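# Move top stock card onto the near-row waste pile

## Task

Lift the uppermost card from the face-down stock and set it down on the waste pile next to the stock in the row closest to the viewer, so that it lies on that pile and nothing else. Disturb nothing else. The cards are stiff plywood tiles. The card must stay put by itself at the end, not merely because the robot holds it. Anything the robot is touching at the end must not settle lower once released, or the goal fails.

## Robot and tools

Robot: two six-joint arms, left_arm and right_arm, each ending in a two-finger parallel gripper with a wrist camera. Scene frame: origin on the table top midway between the arms, +x out over the table, +z up, left_arm on the +y side. The left_arm base is at (+0.005, +0.368, 0) and the right_arm base at (-0.035, -0.323, 0), both nearly unrotated about z. The words left and right are arm names, not image sides.

Gripper frame: the fingers extend along the gripper's +z axis and close along its y axis. end_effector_position is the pinch point between the closed pads, about 2 cm short of the fingertips. Closing pushes the tips roughly 10 mm further along +z. Reported hand positions can be slightly off, especially at long reach.

Opening scale: a number from -1 (closed) to +1 (fully open, 0.084 m). grip_measured in a result uses the same scale. To hold something, keep commanding a value well below grip_measured; the lower, the harder the squeeze (up to about 24 N per pad). A fast close can press harder than that.

execute_actions(actions): actions is a list of actions; each action is a list of 1 to 15 rows, each row run for one 1/30 s step; a short action repeats its last row to fill 15 steps. Every row is 16 numbers covering both arms: left_arm x, y, z, qw, qx, qy, qz, opening, then right_arm the same eight. x, y, z are an absolute target in metres for that gripper's end_effector_position in the scene frame; the quaternion is an absolute target orientation, w first, in the scene frame. An empty list just returns the current state and images. An action is rejected for both arms if any target lies more than 0.6 m from that gripper's current position along any of its own axes; if the first action fails this, or any action is malformed, nothing in the call runs. Each step the commanded pose is clipped to within 70 mm and 16 degrees of the measured pose, so long moves need several actions; position wins over orientation when both cannot be met. To keep an orientation, resend one fixed quaternion every row rather than copying the drifting reported one. An arm meant to stay still should get its same full pose and opening every call.

move(target, speed, blocking): target is one 16-number row as above (absolute poses for both arms plus openings). Each gripper travels in a straight line to its pose; both finish together, lasting 0.5 to 10 s (cut off at 10 s). speed is the top path speed in m/s, 0.002 to 0.5, default 0.25; rotation is capped at twice that in rad/s. Openings are applied at the start. Paths ignore obstacles and the other arm, and grippers can lag, stray or overshoot speed near full reach. Faster moves and targets set deeper past a contact hit harder. The result adds a move: line with the ending (done, off_target, moving, held, fault) and active limits (paced: pose clipped; held: a check blocked steps, after which the arm may jump fast), plus each gripper's distance from its pose. With blocking=false you get a result after 0.5 s while motion continues; call wait or stop before sending more rows or moves.

wait(seconds): 0 to 10 s; arms keep their last command; returns early if a running move ends. stop(): brakes a running move (needs room; fingers keep moving). zoom_image(camera, region): camera is cam_high, cam_low, cam_left_wrist or cam_right_wrist (all 504x504); region [x0, y0, x1, y1] in pixels from the top-left, at most 504 by 504. read_manual(section): returns licence text only. finished_scene(scene): ends the given scene after the last command is held; irreversible. Replying without a tool call ends everything.

Result lines: per arm, position, quaternion and velocities; Hand target lines show the pose the controller now drives toward; a pose unreachable line means the clearance check altered or blocked that arm; joint torques are offset, scaled and noisy.

Cautions: never let the arms collide or push each other. Contact torque at a joint's load limit (waist and shoulder 53.4, elbow 44.5, forearm roll 24, wrist pitch and roll 16.9 N m, held load included) triggers a torque fault: the arm backs off, freezes for 10 s and drops the rest of the call. Holding loads heats motors; MOTOR HOT appears from 65 °C and at 80 °C the arm is braked (OVER-TEMPERATURE FAULT). Random brief tugs on held parts or pushes on loose ones can happen. Avoid dropping, slamming or hard pushes, keep everything on the table, and release the card so it rests on the waste pile by itself before ending. The robot keeps holding its last command while you compose replies.

Each tool is called as name([rows], argument=value, ...), one row to a line, values as JSON.

## Session

execute_actions(actions=[])

Scene clock: 0.00 s.
left_arm: end_effector_position=(+0.8357, +0.0526, +0.1177) grip_measured=+1.00 end_effector_quat_wxyz=(+0.048, +0.560, +0.732, +0.384) end_effector_velocity=(+0.000, +0.000, +0.001) end_effector_angular_velocity=(-0.001, -0.001, +0.000) | right_arm: end_effector_position=(+0.0851, -0.3204, +0.2185) grip_measured=-1.00 end_effector_quat_wxyz=(+0.087, +0.899, +0.418, -0.099) end_effector_velocity=(+0.001, -0.000, +0.000) end_effector_angular_velocity=(-0.000, -0.003, +0.002)
Joint positions: left_arm=[-0.628 -1.546 -2.589  0.925 -1.06  -2.876  0.084] | right_arm=[ 0.459  0.655 -0.072 -0.226 -0.932 -0.318  0.   ]
Joint velocities: left_arm=[ 0.     0.002  0.001 -0.     0.001 -0.    -0.   ] | right_arm=[ 0.     0.    -0.    -0.003  0.002  0.001 -0.   ]
Joint torques (N m, as the arm reports them, + toward a larger angle): no reading
Hand target (left_arm): +0.836, +0.053, +0.118; +0.048, +0.560, +0.732, +0.384
Hand target (right_arm): +0.085, -0.320, +0.218; +0.087, +0.899, +0.418, -0.099

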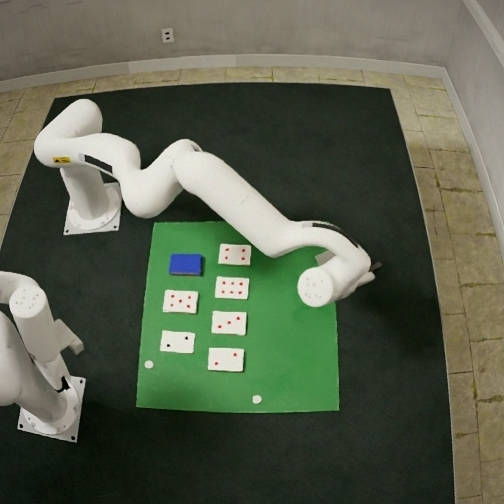

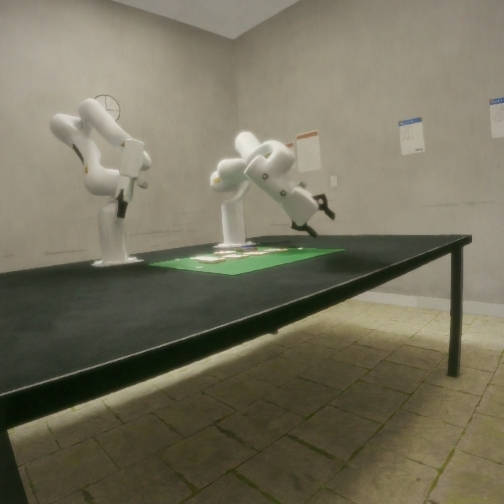

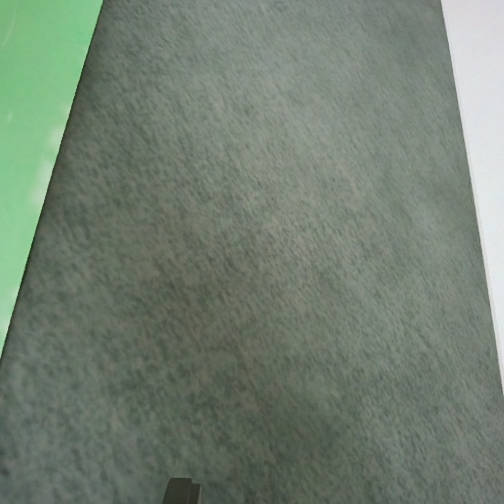

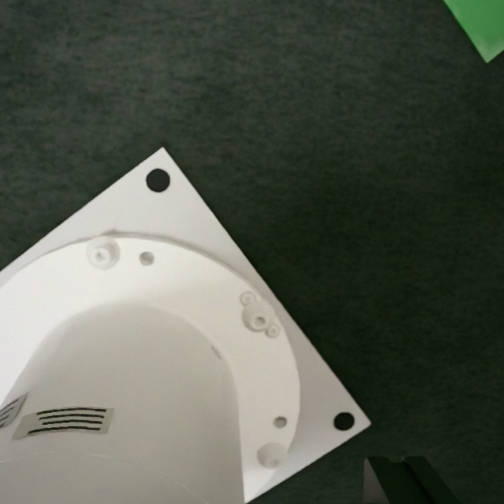

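zoom_image(camera="cam_high", region=[120, 210, 360, 420])

zoom_image(camera="cam_low", region=[140, 220, 360, 290])

Region (120, 210, 360, 420) of cam_high's 504x504 image, scaled by 2.100, with more detail than that image has; it fills the top 441 rows of this view, and the rest is white.

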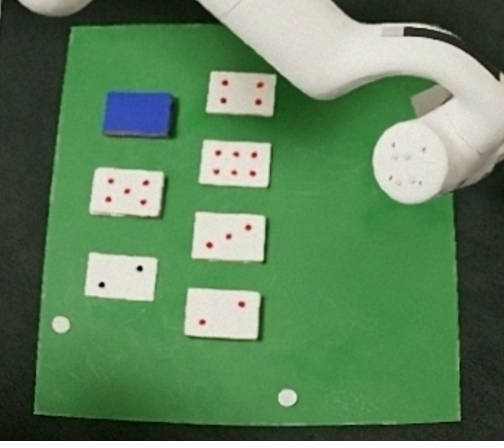

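Region (140, 220, 360, 290) of cam_low's 504x504 image, scaled by 2.291, with more detail than that image has; it fills the top 160 rows of this view, and the rest is white.

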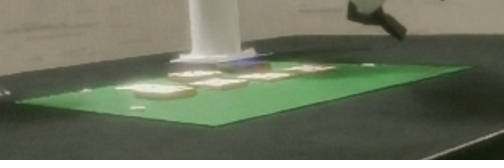

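move(target=[0.40,0.20,0.25,0,0,1,0,1, 0.0851,-0.3204,0.2185,0.087,0.899,0.418,-0.099,-1], speed=0.3)

Scene clock: 4.47 s.
left_arm: end_effector_position=(+0.4007, +0.1987, +0.2496) grip_measured=+1.00 end_effector_quat_wxyz=(+0.001, +0.000, +1.000, +0.000) end_effector_velocity=(-0.001, +0.000, +0.001) end_effector_angular_velocity=(-0.004, -0.000, +0.001) | right_arm: end_effector_position=(+0.0851, -0.3204, +0.2185) grip_measured=-1.00 end_effector_quat_wxyz=(+0.087, +0.899, +0.418, -0.099) end_effector_velocity=(-0.000, -0.000, -0.000) end_effector_angular_velocity=(-0.000, +0.001, +0.000)
Joint positions: left_arm=[-0.476 -0.149 -0.779  0.001 -0.629 -3.546  0.084] | right_arm=[ 0.458  0.654 -0.072 -0.226 -0.932 -0.319  0.   ]
Joint velocities: left_arm=[ 0.001  0.006  0.004 -0.006 -0.001  0.005  0.   ] | right_arm=[-0.001 -0.001  0.001 -0.     0.001 -0.001  0.   ]
Joint torques (N m, as the arm reports them, + toward a larger angle): left_arm=[ -0.43  32.56 -16.62   1.86  -0.52  -0.36] | right_arm=[  2.85  -2.55 -30.86   0.82  -0.38  -0.24]
Hand target (left_arm): +0.401, +0.199, +0.250; +0.001, +0.000, +1.000, -0.000
Hand target (right_arm): +0.085, -0.320, +0.218; +0.087, +0.899, +0.418, -0.099
Off the commanded pose (left_arm): 0.002 m, 0 deg.
Off the commanded pose (right_arm): 0.000 m, 0 deg.
move: done

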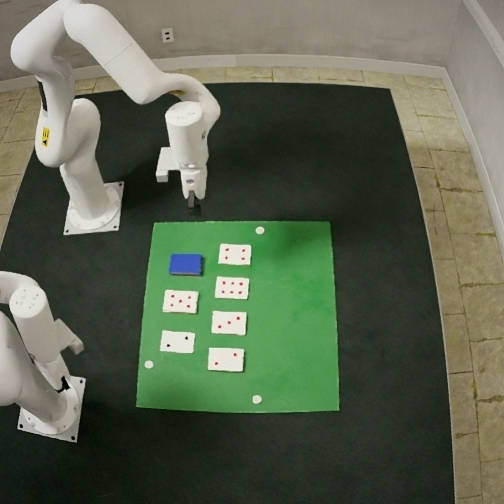

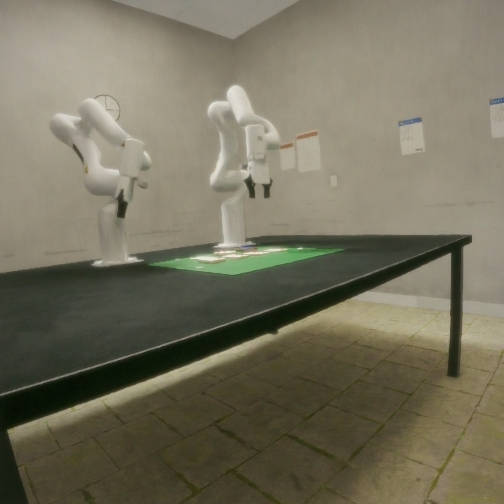

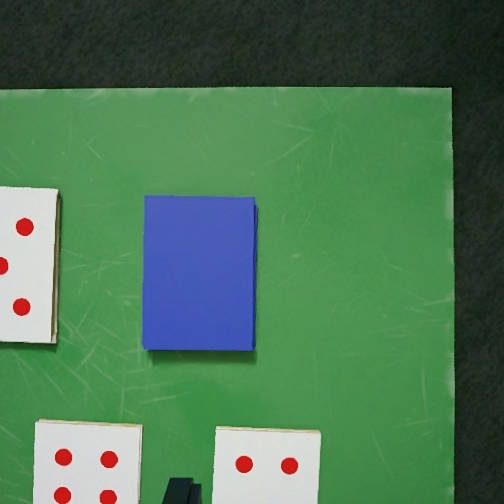

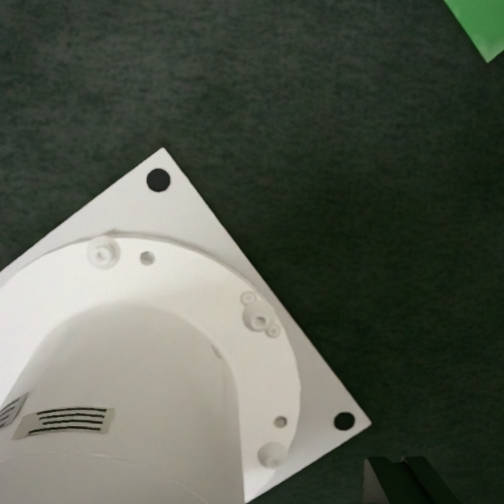

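zoom_image(camera="cam_left_wrist", region=[0, 170, 300, 380])

zoom_image(camera="cam_low", region=[190, 235, 290, 270])

Region (0, 170, 300, 380) of cam_left_wrist's 504x504 image, scaled by 1.680, with more detail than that image has; it fills the top 353 rows of this view, and the rest is white.

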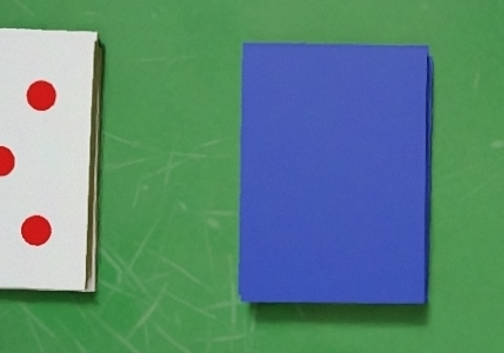

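Region (190, 235, 290, 270) of cam_low's 504x504 image, scaled by 5.040, with more detail than that image has; it fills the top 176 rows of this view, and the rest is white.

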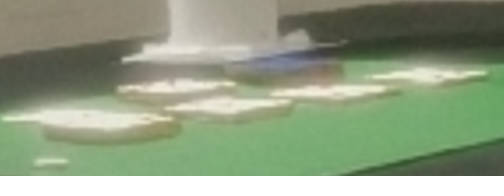

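move(target=[0.26,0.17,0.12,0.3007,0,0.9537,0,1, 0.0851,-0.3204,0.2185,0.087,0.899,0.418,-0.099,-1], speed=0.3)

Scene clock: 8.83 s.
left_arm: end_effector_position=(+0.2597, +0.1690, +0.1194) grip_measured=+1.00 end_effector_quat_wxyz=(+0.300, -0.000, +0.954, -0.000) end_effector_velocity=(+0.001, -0.000, +0.001) end_effector_angular_velocity=(+0.006, -0.004, +0.003) | right_arm: end_effector_position=(+0.0851, -0.3204, +0.2185) grip_measured=-1.00 end_effector_quat_wxyz=(+0.087, +0.899, +0.418, -0.099) end_effector_velocity=(+0.000, +0.000, +0.001) end_effector_angular_velocity=(+0.001, -0.001, -0.000)
Joint positions: left_arm=[-1.119 -0.205 -0.205 -1.046  0.61  -3.142  0.084] | right_arm=[ 0.458  0.654 -0.072 -0.226 -0.932 -0.319  0.   ]
Joint velocities: left_arm=[-0.005 -0.002 -0.005 -0.02   0.002  0.015  0.   ] | right_arm=[ 0.     0.001 -0.001  0.001 -0.001  0.     0.   ]
Joint torques (N m, as the arm reports them, + toward a larger angle): left_arm=[ 1.86 23.41 -7.86  0.97  0.34 -0.71] | right_arm=[  2.56  -3.19 -31.89   0.6   -0.02  -0.48]
Hand target (left_arm): +0.260, +0.169, +0.119; +0.300, -0.000, +0.954, +0.000
Hand target (right_arm): +0.085, -0.320, +0.219; +0.087, +0.899, +0.418, -0.099
Off the commanded pose (left_arm): 0.001 m, 0 deg.
Off the commanded pose (right_arm): 0.000 m, 0 deg.
move: done; limits=paced

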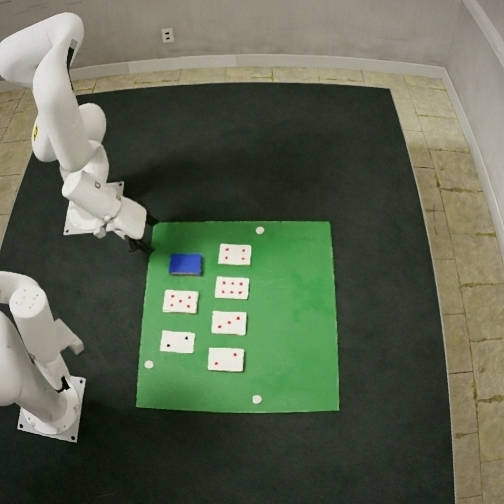

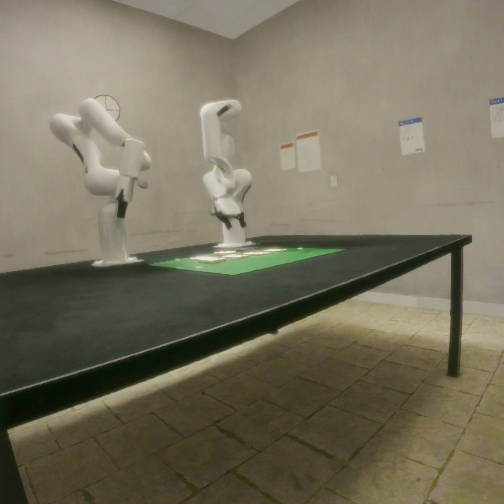

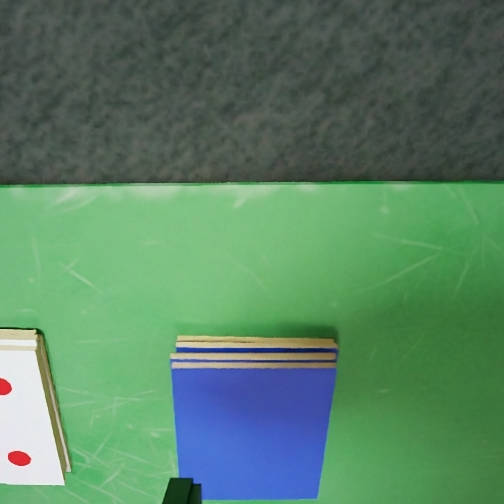

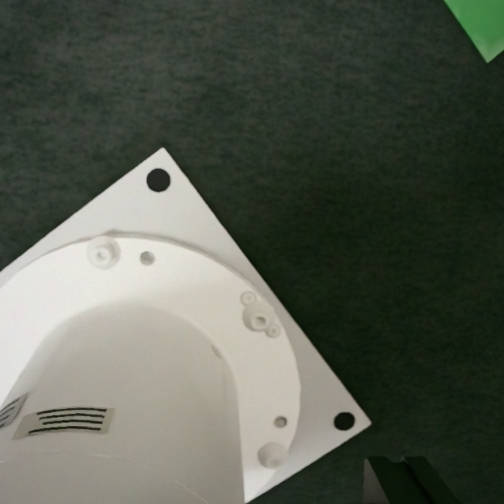

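zoom_image(camera="cam_left_wrist", region=[150, 320, 360, 400])

zoom_image(camera="cam_left_wrist", region=[0, 310, 120, 504])

Region (150, 320, 360, 400) of cam_left_wrist's 504x504 image, scaled by 2.400, with more detail than that image has; it fills the top 192 rows of this view, and the rest is white.

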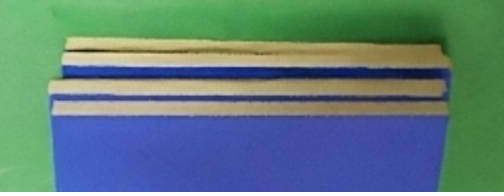

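Region (0, 310, 120, 504) of cam_left_wrist's 504x504 image, scaled by 2.598, with more detail than that image has; it fills the left 312 columns of this view, and the rest is white.

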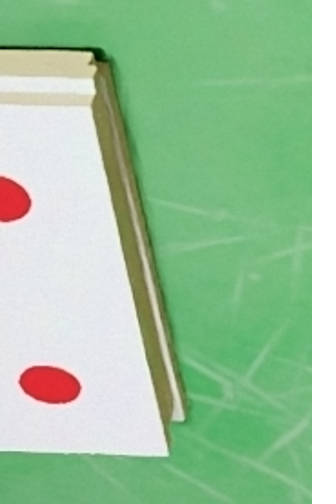

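move(target=[0.344,0.136,0.06,0,0,1,0,0.19, 0.0851,-0.3204,0.2185,0.087,0.899,0.418,-0.099,-1], speed=0.2)

Scene clock: 12.97 s.
left_arm: end_effector_position=(+0.3445, +0.1367, +0.0597) grip_measured=+0.18 end_effector_quat_wxyz=(+0.030, +0.001, +0.999, -0.044) end_effector_velocity=(+0.000, -0.000, -0.001) end_effector_angular_velocity=(-0.005, +0.031, -0.003) | right_arm: end_effector_position=(+0.0851, -0.3204, +0.2185) grip_measured=-1.00 end_effector_quat_wxyz=(+0.087, +0.899, +0.418, -0.099) end_effector_velocity=(+0.000, -0.000, +0.000) end_effector_angular_velocity=(-0.000, -0.002, +0.000)
Joint positions: left_arm=[-0.645 -0.495 -0.618 -1.029 -0.048 -2.685  0.052] | right_arm=[ 0.458  0.654 -0.072 -0.226 -0.932 -0.319  0.   ]
Joint velocities: left_arm=[ 0.013 -0.009 -0.017  0.323 -0.035 -0.31  -0.   ] | right_arm=[-0.     0.002  0.    -0.001 -0.     0.     0.   ]
Joint torques (N m, as the arm reports them, + toward a larger angle): left_arm=[ 0.57 36.42 -9.91  1.14 -0.55 -0.47] | right_arm=[  0.95  -3.14 -32.25   0.45  -0.04  -0.2 ]
Hand target (left_arm): +0.345, +0.137, +0.060; +0.029, +0.001, +0.999, -0.044
Hand target (right_arm): +0.085, -0.320, +0.219; +0.087, +0.899, +0.418, -0.099
Off the commanded pose (left_arm): 0.001 m, 6 deg.
Off the commanded pose (right_arm): 0.000 m, 0 deg.
move: off_target (left_arm)

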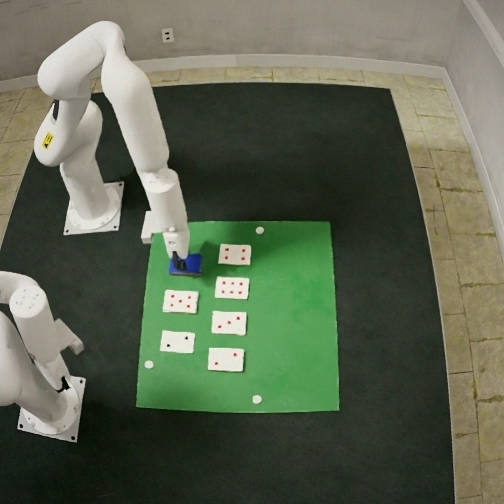

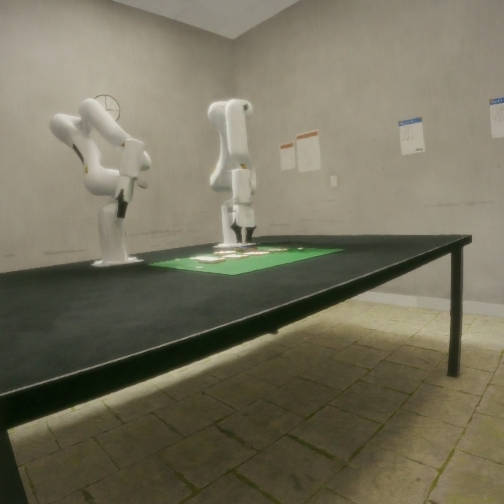

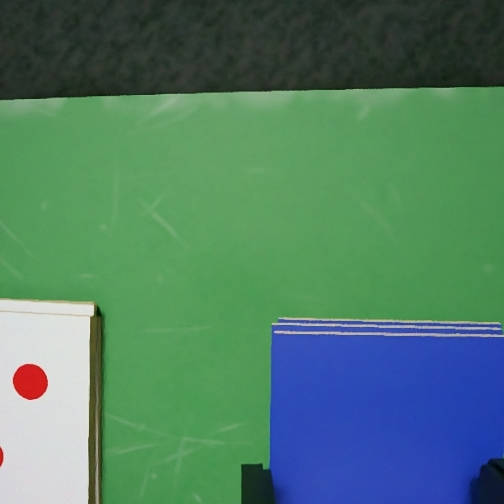

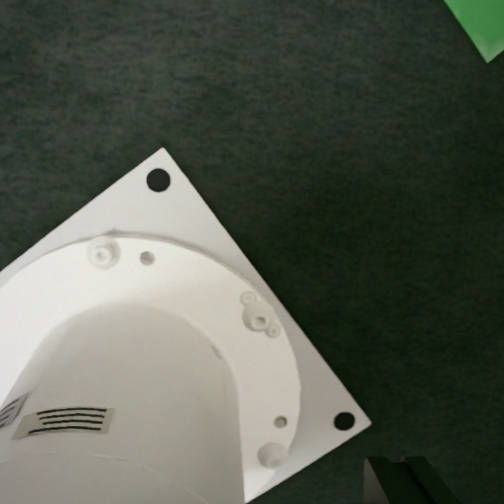

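execute_actions([
  [[0.344,0.136,0.06,0,0,1,0,0.19, 0.0851,-0.3204,0.2185,0.087,0.899,0.418,-0.099,-1]],
  [[0.344,0.136,0.06,0,0,1,0,0.19, 0.0851,-0.3204,0.2185,0.087,0.899,0.418,-0.099,-1]],
])

Scene clock: 14.57 s.
left_arm: end_effector_position=(+0.3439, +0.1363, +0.0597) grip_measured=+0.18 end_effector_quat_wxyz=(+0.006, +0.002, +0.999, -0.035) end_effector_velocity=(+0.001, +0.000, +0.000) end_effector_angular_velocity=(+0.056, +0.051, -0.004) | right_arm: end_effector_position=(+0.0851, -0.3204, +0.2185) grip_measured=-1.00 end_effector_quat_wxyz=(+0.087, +0.899, +0.418, -0.099) end_effector_velocity=(-0.000, -0.000, +0.000) end_effector_angular_velocity=(-0.001, -0.000, -0.000)
Joint positions: left_arm=[-0.64  -0.51  -0.65  -0.524 -0.106 -3.185  0.052] | right_arm=[ 0.458  0.654 -0.072 -0.226 -0.932 -0.319  0.   ]
Joint velocities: left_arm=[-0.011 -0.022 -0.049  0.642 -0.076 -0.65   0.   ] | right_arm=[-0.     0.    -0.    -0.001 -0.001  0.     0.   ]
Joint torques (N m, as the arm reports them, + toward a larger angle): left_arm=[  2.09  41.31 -10.54   1.3   -0.52  -0.4 ] | right_arm=[  2.81  -1.81 -33.38   1.31  -0.27  -0.07]
Hand target (left_arm): +0.344, +0.136, +0.060; +0.003, +0.002, +0.999, -0.031
Hand target (right_arm): +0.085, -0.320, +0.219; +0.087, +0.899, +0.418, -0.099
Off the commanded pose (left_arm): 0.000 m, 4 deg.
Off the commanded pose (right_arm): 0.000 m, 0 deg.

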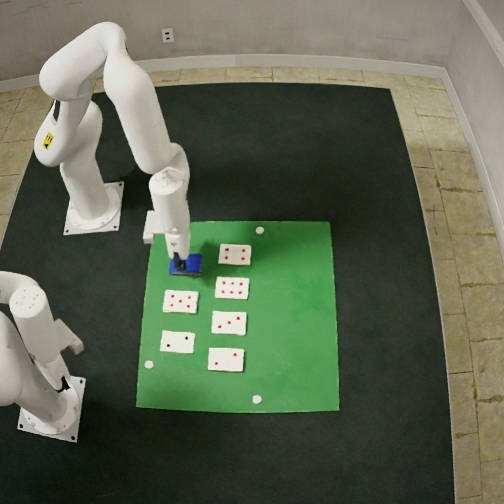

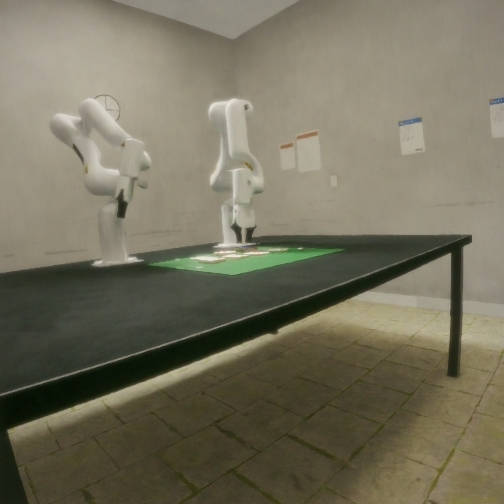

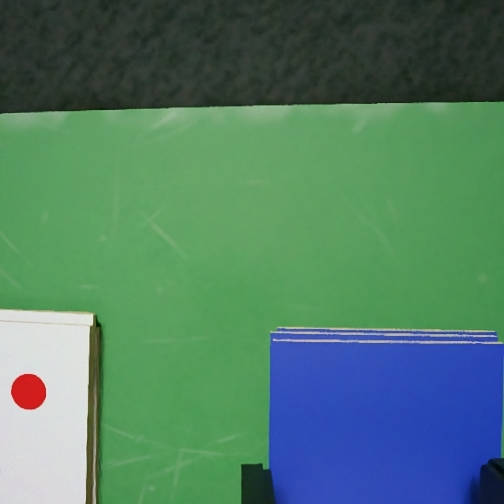

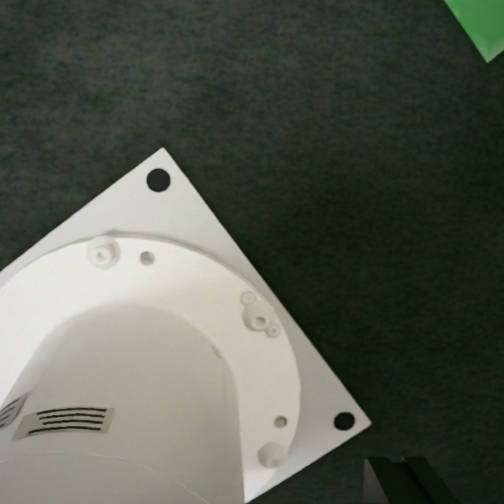

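Converging. Two more.

execute_actions([
  [[0.344,0.136,0.055,0,0,1,0,0.19, 0.0851,-0.3204,0.2185,0.087,0.899,0.418,-0.099,-1]],
  [[0.344,0.136,0.05,0,0,1,0,0.19, 0.0851,-0.3204,0.2185,0.087,0.899,0.418,-0.099,-1]],
])

Scene clock: 15.67 s.
left_arm: end_effector_position=(+0.3440, +0.1360, +0.0500) grip_measured=+0.18 end_effector_quat_wxyz=(-0.000, +0.000, +1.000, -0.001) end_effector_velocity=(+0.000, -0.001, +0.000) end_effector_angular_velocity=(+0.010, -0.007, +0.001) | right_arm: end_effector_position=(+0.0851, -0.3204, +0.2185) grip_measured=-1.00 end_effector_quat_wxyz=(+0.087, +0.899, +0.418, -0.099) end_effector_velocity=(+0.001, +0.000, +0.000) end_effector_angular_velocity=(+0.002, -0.003, +0.000)
Joint positions: left_arm=[-0.671 -0.551 -0.687 -0.012 -0.136 -3.728  0.052] | right_arm=[ 0.458  0.654 -0.072 -0.226 -0.932 -0.319  0.   ]
Joint velocities: left_arm=[-0.008 -0.001 -0.002  0.086 -0.001 -0.095 -0.   ] | right_arm=[ 0.     0.002 -0.     0.     0.001 -0.     0.   ]
Joint torques (N m, as the arm reports them, + toward a larger angle): left_arm=[  0.43  42.78 -11.46   0.17  -0.41  -0.53] | right_arm=[  0.8   -0.55 -32.17   0.05  -0.29  -0.47]
Hand target (left_arm): +0.344, +0.136, +0.050; -0.000, +0.000, +1.000, -0.000
Hand target (right_arm): +0.085, -0.320, +0.219; +0.087, +0.899, +0.418, -0.099
Off the commanded pose (left_arm): 0.000 m, 0 deg.
Off the commanded pose (right_arm): 0.000 m, 0 deg.

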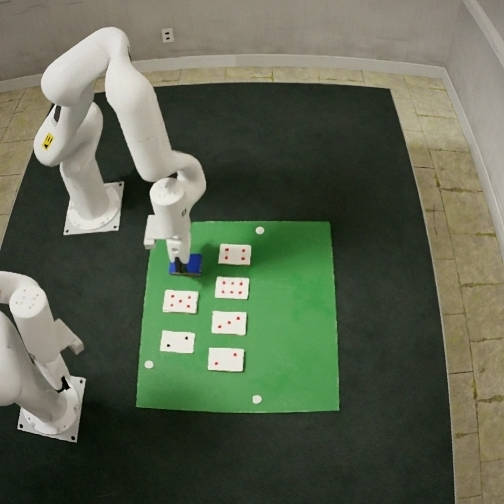

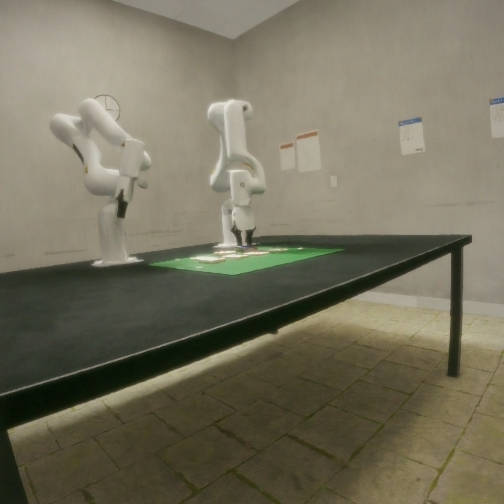

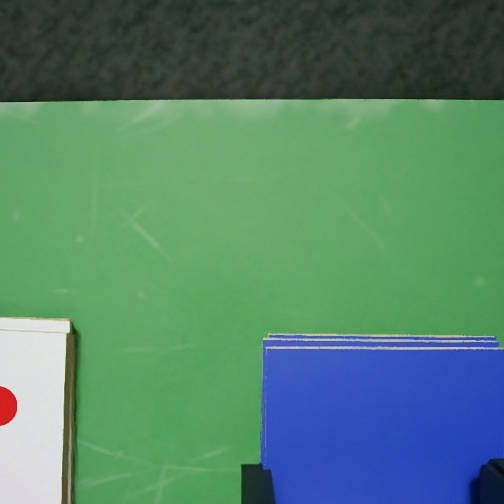

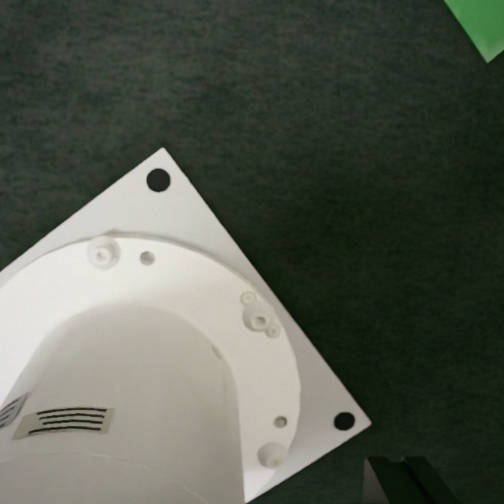

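zoom_image(camera="cam_left_wrist", region=[230, 320, 504, 504])

Region (230, 320, 504, 504) of cam_left_wrist's 504x504 image, scaled by 1.839, with more detail than that image has; it fills the top 338 rows of this view, and the rest is white.

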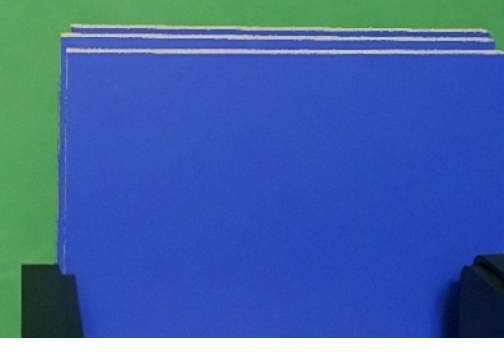

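execute_actions([
  [[0.344,0.139,0.041,0,0,1,0,0.19, 0.0851,-0.3204,0.2185,0.087,0.899,0.418,-0.099,-1]],
  [[0.344,0.139,0.040,0,0,1,0,0.19, 0.0851,-0.3204,0.2185,0.087,0.899,0.418,-0.099,-1],[0.344,0.139,0.0395,0,0,1,0,0.19, 0.0851,-0.3204,0.2185,0.087,0.899,0.418,-0.099,-1],[0.344,0.139,0.039,0,0,1,0,0.19, 0.0851,-0.3204,0.2185,0.087,0.899,0.418,-0.099,-1],[0.344,0.139,0.0385,0,0,1,0,0.19, 0.0851,-0.3204,0.2185,0.087,0.899,0.418,-0.099,-1],[0.344,0.139,0.038,0,0,1,0,0.19, 0.0851,-0.3204,0.2185,0.087,0.899,0.418,-0.099,-1],[0.344,0.139,0.0375,0,0,1,0,0.19, 0.0851,-0.3204,0.2185,0.087,0.899,0.418,-0.099,-1],[0.344,0.139,0.037,0,0,1,0,0.19, 0.0851,-0.3204,0.2185,0.087,0.899,0.418,-0.099,-1],[0.344,0.139,0.0365,0,0,1,0,0.19, 0.0851,-0.3204,0.2185,0.087,0.899,0.418,-0.099,-1],[0.344,0.139,0.036,0,0,1,0,0.19, 0.0851,-0.3204,0.2185,0.087,0.899,0.418,-0.099,-1]],
])

Scene clock: 17.43 s.
left_arm: end_effector_position=(+0.3443, +0.1388, +0.0379) grip_measured=+0.19 end_effector_quat_wxyz=(-0.001, -0.000, +1.000, +0.000) end_effector_velocity=(-0.000, +0.000, -0.000) end_effector_angular_velocity=(-0.002, -0.004, -0.000) | right_arm: end_effector_position=(+0.0851, -0.3204, +0.2185) grip_measured=-1.00 end_effector_quat_wxyz=(+0.087, +0.899, +0.418, -0.099) end_effector_velocity=(-0.000, -0.000, -0.000) end_effector_angular_velocity=(-0.001, +0.003, -0.000)
Joint positions: left_arm=[-0.666 -0.582 -0.691  0.    -0.11  -3.735  0.052] | right_arm=[ 0.458  0.654 -0.072 -0.226 -0.932 -0.319  0.   ]
Joint velocities: left_arm=[ 0.     0.002  0.004  0.001  0.007  0.    -0.   ] | right_arm=[-0.    -0.003 -0.    -0.    -0.    -0.     0.   ]
Joint torques (N m, as the arm reports them, + toward a larger angle): left_arm=[-0.18 -2.05 -5.78  1.4   5.73 -0.16] | right_arm=[  4.68  -2.06 -32.56   0.38  -0.16  -0.52]
Hand target (left_arm): +0.344, +0.139, +0.036; -0.000, -0.000, +1.000, +0.000
Hand target (right_arm): +0.085, -0.320, +0.219; +0.087, +0.899, +0.418, -0.099
Off the commanded pose (left_arm): 0.002 m, 0 deg.
Off the commanded pose (right_arm): 0.000 m, 0 deg.

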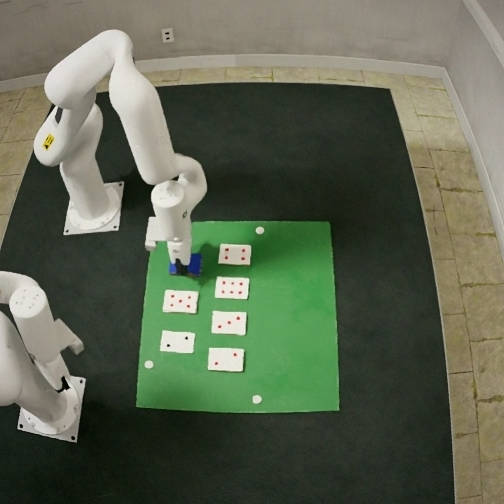

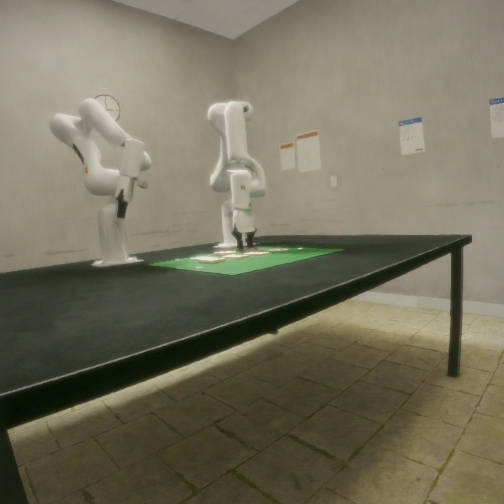

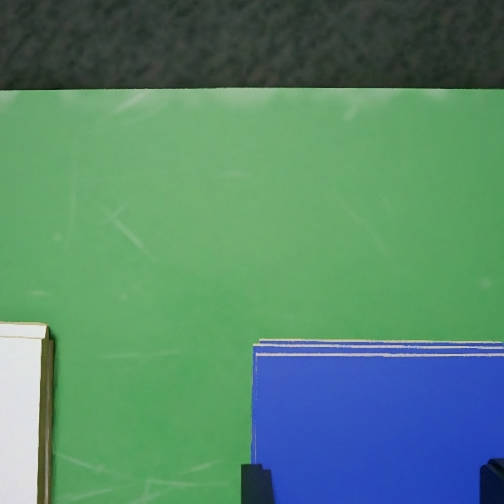

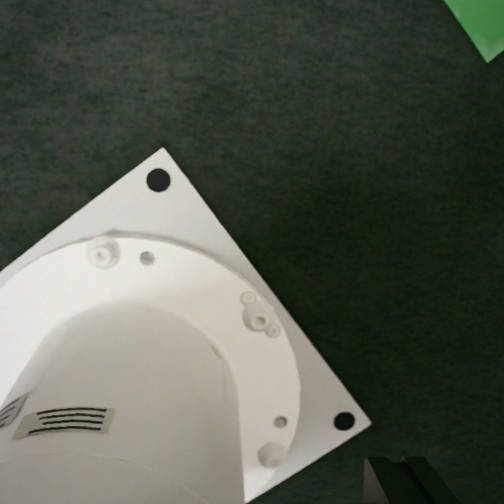

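execute_actions([
  [[0.344,0.139,0.040,0,0,1,0,0.19, 0.0851,-0.3204,0.2185,0.087,0.899,0.418,-0.099,-1],[0.344,0.139,0.041,0,0,1,0,0.19, 0.0851,-0.3204,0.2185,0.087,0.899,0.418,-0.099,-1],[0.344,0.139,0.042,0,0,1,0,0.3, 0.0851,-0.3204,0.2185,0.087,0.899,0.418,-0.099,-1],[0.344,0.139,0.042,0,0,1,0,0.45, 0.0851,-0.3204,0.2185,0.087,0.899,0.418,-0.099,-1],[0.344,0.139,0.042,0,0,1,0,0.6, 0.0851,-0.3204,0.2185,0.087,0.899,0.418,-0.099,-1],[0.344,0.139,0.042,0,0,1,0,0.75, 0.0851,-0.3204,0.2185,0.087,0.899,0.418,-0.099,-1]],
  [[0.344,0.139,0.041,0,0,1,0,0.75, 0.0851,-0.3204,0.2185,0.087,0.899,0.418,-0.099,-1],[0.344,0.139,0.040,0,0,1,0,0.75, 0.0851,-0.3204,0.2185,0.087,0.899,0.418,-0.099,-1],[0.344,0.139,0.039,0,0,1,0,0.75, 0.0851,-0.3204,0.2185,0.087,0.899,0.418,-0.099,-1],[0.344,0.139,0.038,0,0,1,0,0.75, 0.0851,-0.3204,0.2185,0.087,0.899,0.418,-0.099,-1],[0.344,0.139,0.037,0,0,1,0,0.75, 0.0851,-0.3204,0.2185,0.087,0.899,0.418,-0.099,-1],[0.344,0.139,0.036,0,0,1,0,0.75, 0.0851,-0.3204,0.2185,0.087,0.899,0.418,-0.099,-1],[0.344,0.139,0.035,0,0,1,0,0.75, 0.0851,-0.3204,0.2185,0.087,0.899,0.418,-0.099,-1],[0.344,0.139,0.034,0,0,1,0,0.75, 0.0851,-0.3204,0.2185,0.087,0.899,0.418,-0.099,-1],[0.344,0.139,0.0335,0,0,1,0,0.75, 0.0851,-0.3204,0.2185,0.087,0.899,0.418,-0.099,-1]],
])

Scene clock: 19.33 s.
left_arm: end_effector_position=(+0.3440, +0.1390, +0.0336) grip_measured=+0.75 end_effector_quat_wxyz=(-0.000, -0.000, +1.000, +0.000) end_effector_velocity=(+0.001, -0.001, -0.001) end_effector_angular_velocity=(-0.002, -0.003, +0.000) | right_arm: end_effector_position=(+0.0851, -0.3204, +0.2185) grip_measured=-1.00 end_effector_quat_wxyz=(+0.087, +0.899, +0.418, -0.099) end_effector_velocity=(-0.001, +0.000, -0.000) end_effector_angular_velocity=(-0.000, +0.004, -0.002)
Joint positions: left_arm=[-0.666 -0.593 -0.691  0.    -0.098 -3.735  0.075] | right_arm=[ 0.458  0.654 -0.072 -0.226 -0.932 -0.319  0.   ]
Joint velocities: left_arm=[ 0.    -0.005 -0.003  0.001  0.006 -0.001 -0.   ] | right_arm=[-0.    -0.003  0.     0.002 -0.001  0.     0.   ]
Joint torques (N m, as the arm reports them, + toward a larger angle): left_arm=[ 0.39 41.24 -9.93  1.25 -0.66 -0.55] | right_arm=[  2.59  -1.88 -32.87   0.32  -0.06  -0.27]
Hand target (left_arm): +0.344, +0.139, +0.033; +0.000, -0.000, +1.000, +0.000
Hand target (right_arm): +0.085, -0.320, +0.218; +0.087, +0.899, +0.418, -0.099
Off the commanded pose (left_arm): 0.000 m, 0 deg.
Off the commanded pose (right_arm): 0.000 m, 0 deg.

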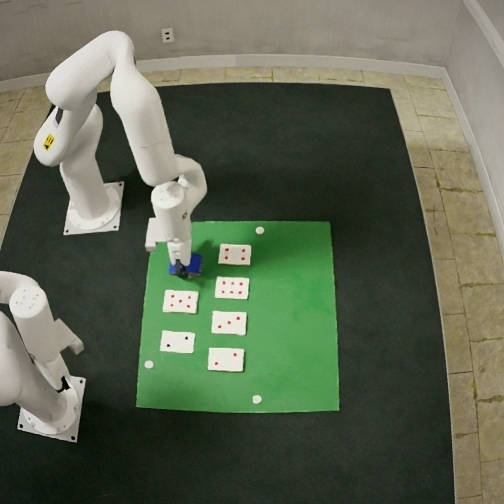

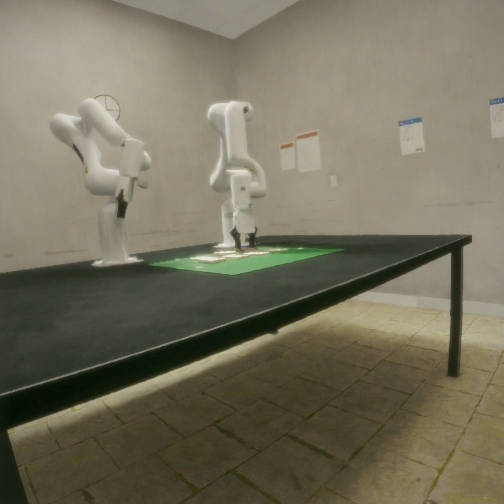

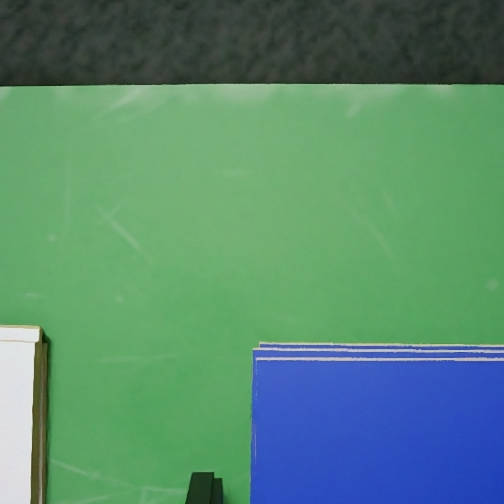

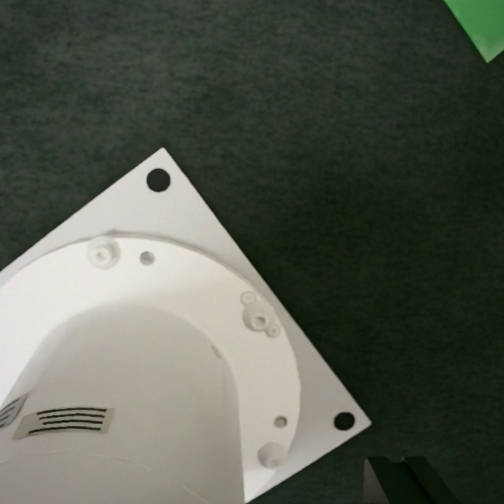

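execute_actions([
  [[0.344,0.140,0.0335,0,0,1,0,0.75, 0.0851,-0.3204,0.2185,0.087,0.899,0.418,-0.099,-1],[0.344,0.141,0.0335,0,0,1,0,0.75, 0.0851,-0.3204,0.2185,0.087,0.899,0.418,-0.099,-1],[0.344,0.1415,0.0335,0,0,1,0,0.72, 0.0851,-0.3204,0.2185,0.087,0.899,0.418,-0.099,-1],[0.344,0.1415,0.0335,0,0,1,0,0.69, 0.0851,-0.3204,0.2185,0.087,0.899,0.418,-0.099,-1],[0.344,0.1415,0.0335,0,0,1,0,0.66, 0.0851,-0.3204,0.2185,0.087,0.899,0.418,-0.099,-1],[0.344,0.1415,0.0335,0,0,1,0,0.63, 0.0851,-0.3204,0.2185,0.087,0.899,0.418,-0.099,-1],[0.344,0.1415,0.0335,0,0,1,0,0.60, 0.0851,-0.3204,0.2185,0.087,0.899,0.418,-0.099,-1],[0.344,0.1415,0.0335,0,0,1,0,0.58, 0.0851,-0.3204,0.2185,0.087,0.899,0.418,-0.099,-1]],
])

zoom_image(camera="cam_left_wrist", region=[200, 330, 504, 504])

Scene clock: 20.83 s.
left_arm: end_effector_position=(+0.3440, +0.1415, +0.0335) grip_measured=+0.58 end_effector_quat_wxyz=(+0.000, +0.000, +1.000, +0.000) end_effector_velocity=(-0.000, -0.000, -0.000) end_effector_angular_velocity=(+0.001, +0.001, -0.000) | right_arm: end_effector_position=(+0.0851, -0.3204, +0.2185) grip_measured=-1.00 end_effector_quat_wxyz=(+0.087, +0.899, +0.418, -0.099) end_effector_velocity=(+0.000, +0.000, +0.000) end_effector_angular_velocity=(+0.000, -0.001, +0.001)
Joint positions: left_arm=[-0.661 -0.592 -0.687  0.001 -0.096 -3.73   0.068] | right_arm=[ 0.458  0.654 -0.072 -0.226 -0.932 -0.319  0.   ]
Joint velocities: left_arm=[-0.001 -0.    -0.001 -0.002 -0.002  0.002 -0.   ] | right_arm=[ 0.001  0.001 -0.001 -0.    -0.001 -0.001  0.   ]
Joint torques (N m, as the arm reports them, + toward a larger angle): left_arm=[ 0.24 42.96 -9.81  1.22 -0.44 -0.57] | right_arm=[  1.03  -4.06 -32.8   -0.32   0.09  -0.22]
Hand target (left_arm): +0.344, +0.142, +0.033; +0.000, -0.000, +1.000, +0.000
Hand target (right_arm): +0.085, -0.320, +0.218; +0.087, +0.899, +0.418, -0.099
Off the commanded pose (left_arm): 0.000 m, 0 deg.
Off the commanded pose (right_arm): 0.000 m, 0 deg.

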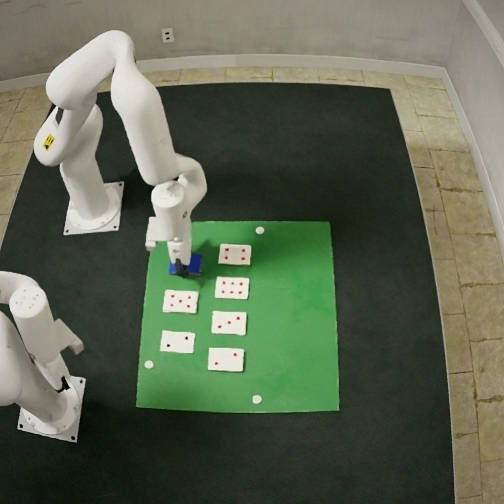

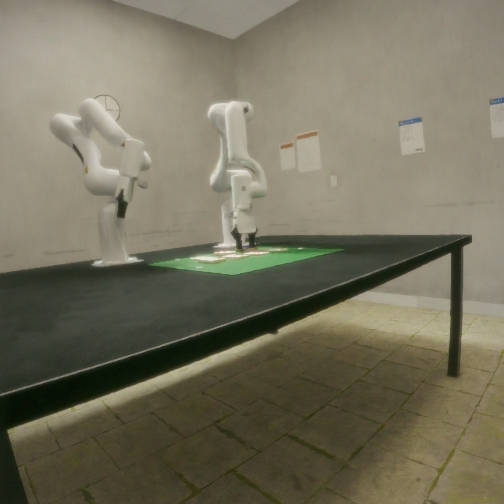

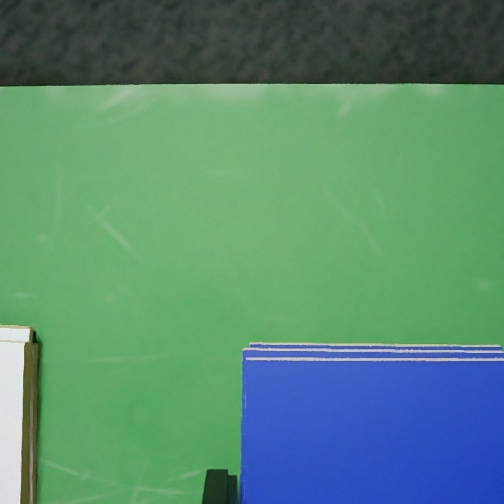

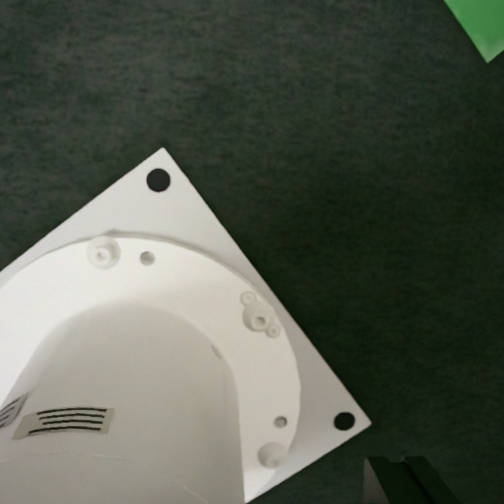

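Region (200, 330, 504, 504) of cam_left_wrist's 504x504 image, scaled by 1.658, with more detail than that image has; it fills the top 288 rows of this view, and the rest is white.

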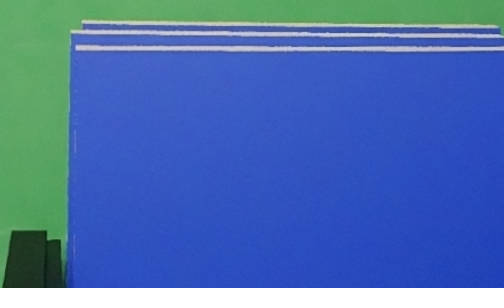

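execute_actions([
  [[0.344,0.1415,0.0335,0,0,1,0,0.55, 0.0851,-0.3204,0.2185,0.087,0.899,0.418,-0.099,-1],[0.344,0.1415,0.0335,0,0,1,0,0.52, 0.0851,-0.3204,0.2185,0.087,0.899,0.418,-0.099,-1],[0.344,0.1415,0.0335,0,0,1,0,0.49, 0.0851,-0.3204,0.2185,0.087,0.899,0.418,-0.099,-1],[0.344,0.1415,0.0335,0,0,1,0,0.46, 0.0851,-0.3204,0.2185,0.087,0.899,0.418,-0.099,-1],[0.344,0.1415,0.0335,0,0,1,0,0.42, 0.0851,-0.3204,0.2185,0.087,0.899,0.418,-0.099,-1],[0.344,0.1415,0.0335,0,0,1,0,0.38, 0.0851,-0.3204,0.2185,0.087,0.899,0.418,-0.099,-1],[0.344,0.1415,0.0335,0,0,1,0,0.33, 0.0851,-0.3204,0.2185,0.087,0.899,0.418,-0.099,-1],[0.344,0.1415,0.0335,0,0,1,0,0.28, 0.0851,-0.3204,0.2185,0.087,0.899,0.418,-0.099,-1],[0.344,0.1415,0.0335,0,0,1,0,0.22, 0.0851,-0.3204,0.2185,0.087,0.899,0.418,-0.099,-1],[0.344,0.1415,0.0335,0,0,1,0,0.15, 0.0851,-0.3204,0.2185,0.087,0.899,0.418,-0.099,-1],[0.344,0.1415,0.0335,0,0,1,0,0.1, 0.0851,-0.3204,0.2185,0.087,0.899,0.418,-0.099,-1]],
])

zoom_image(camera="cam_left_wrist", region=[200, 330, 504, 504])

Scene clock: 21.67 s.
left_arm: end_effector_position=(+0.3440, +0.1415, +0.0336) grip_measured=+0.46 end_effector_quat_wxyz=(-0.000, -0.000, +1.000, +0.000) end_effector_velocity=(+0.000, +0.000, +0.000) end_effector_angular_velocity=(+0.000, -0.000, -0.001) | right_arm: end_effector_position=(+0.0851, -0.3204, +0.2185) grip_measured=-1.00 end_effector_quat_wxyz=(+0.087, +0.899, +0.418, -0.099) end_effector_velocity=(-0.000, +0.000, -0.000) end_effector_angular_velocity=(+0.001, +0.002, +0.001)
Joint positions: left_arm=[-0.661 -0.591 -0.687  0.    -0.096 -3.73   0.063] | right_arm=[ 0.458  0.654 -0.072 -0.226 -0.932 -0.319  0.   ]
Joint velocities: left_arm=[ 0.     0.     0.     0.001 -0.     0.     0.   ] | right_arm=[ 0.    -0.001  0.     0.002 -0.    -0.002  0.   ]
Joint torques (N m, as the arm reports them, + toward a larger angle): left_arm=[-0.29 37.59 -9.67  1.81  0.12 -0.45] | right_arm=[  3.53  -4.24 -32.88   0.3   -0.28  -0.5 ]
Hand target (left_arm): +0.344, +0.142, +0.034; -0.000, +0.000, +1.000, +0.000
Hand target (right_arm): +0.085, -0.320, +0.219; +0.087, +0.899, +0.418, -0.099
Off the commanded pose (left_arm): 0.000 m, 0 deg.
Off the commanded pose (right_arm): 0.000 m, 0 deg.

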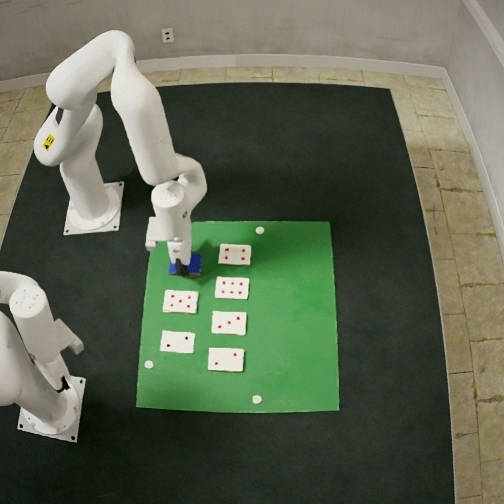

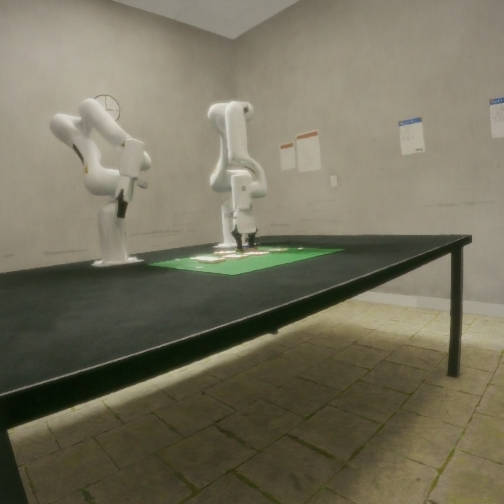

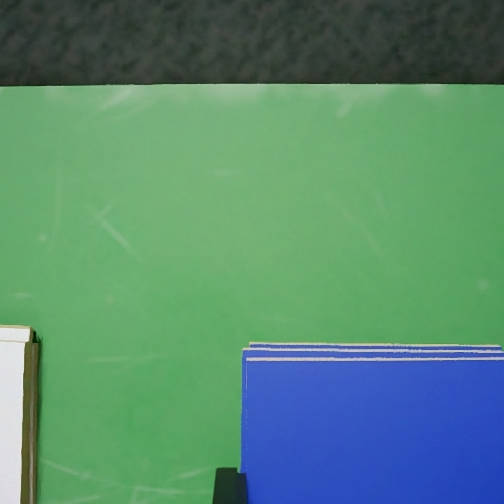

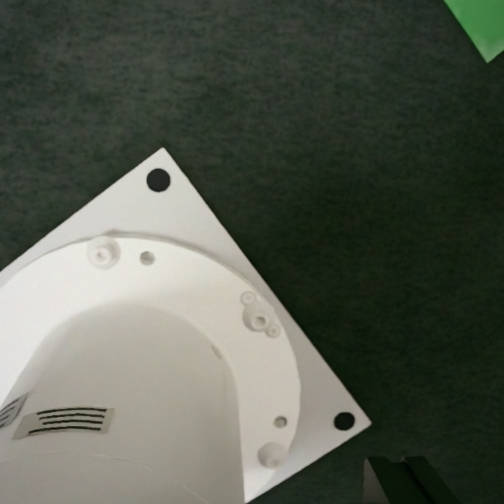

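Region (200, 330, 504, 504) of cam_left_wrist's 504x504 image, scaled by 1.658, with more detail than that image has; it fills the top 288 rows of this view, and the rest is white.

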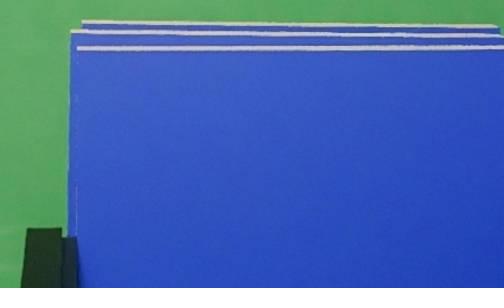

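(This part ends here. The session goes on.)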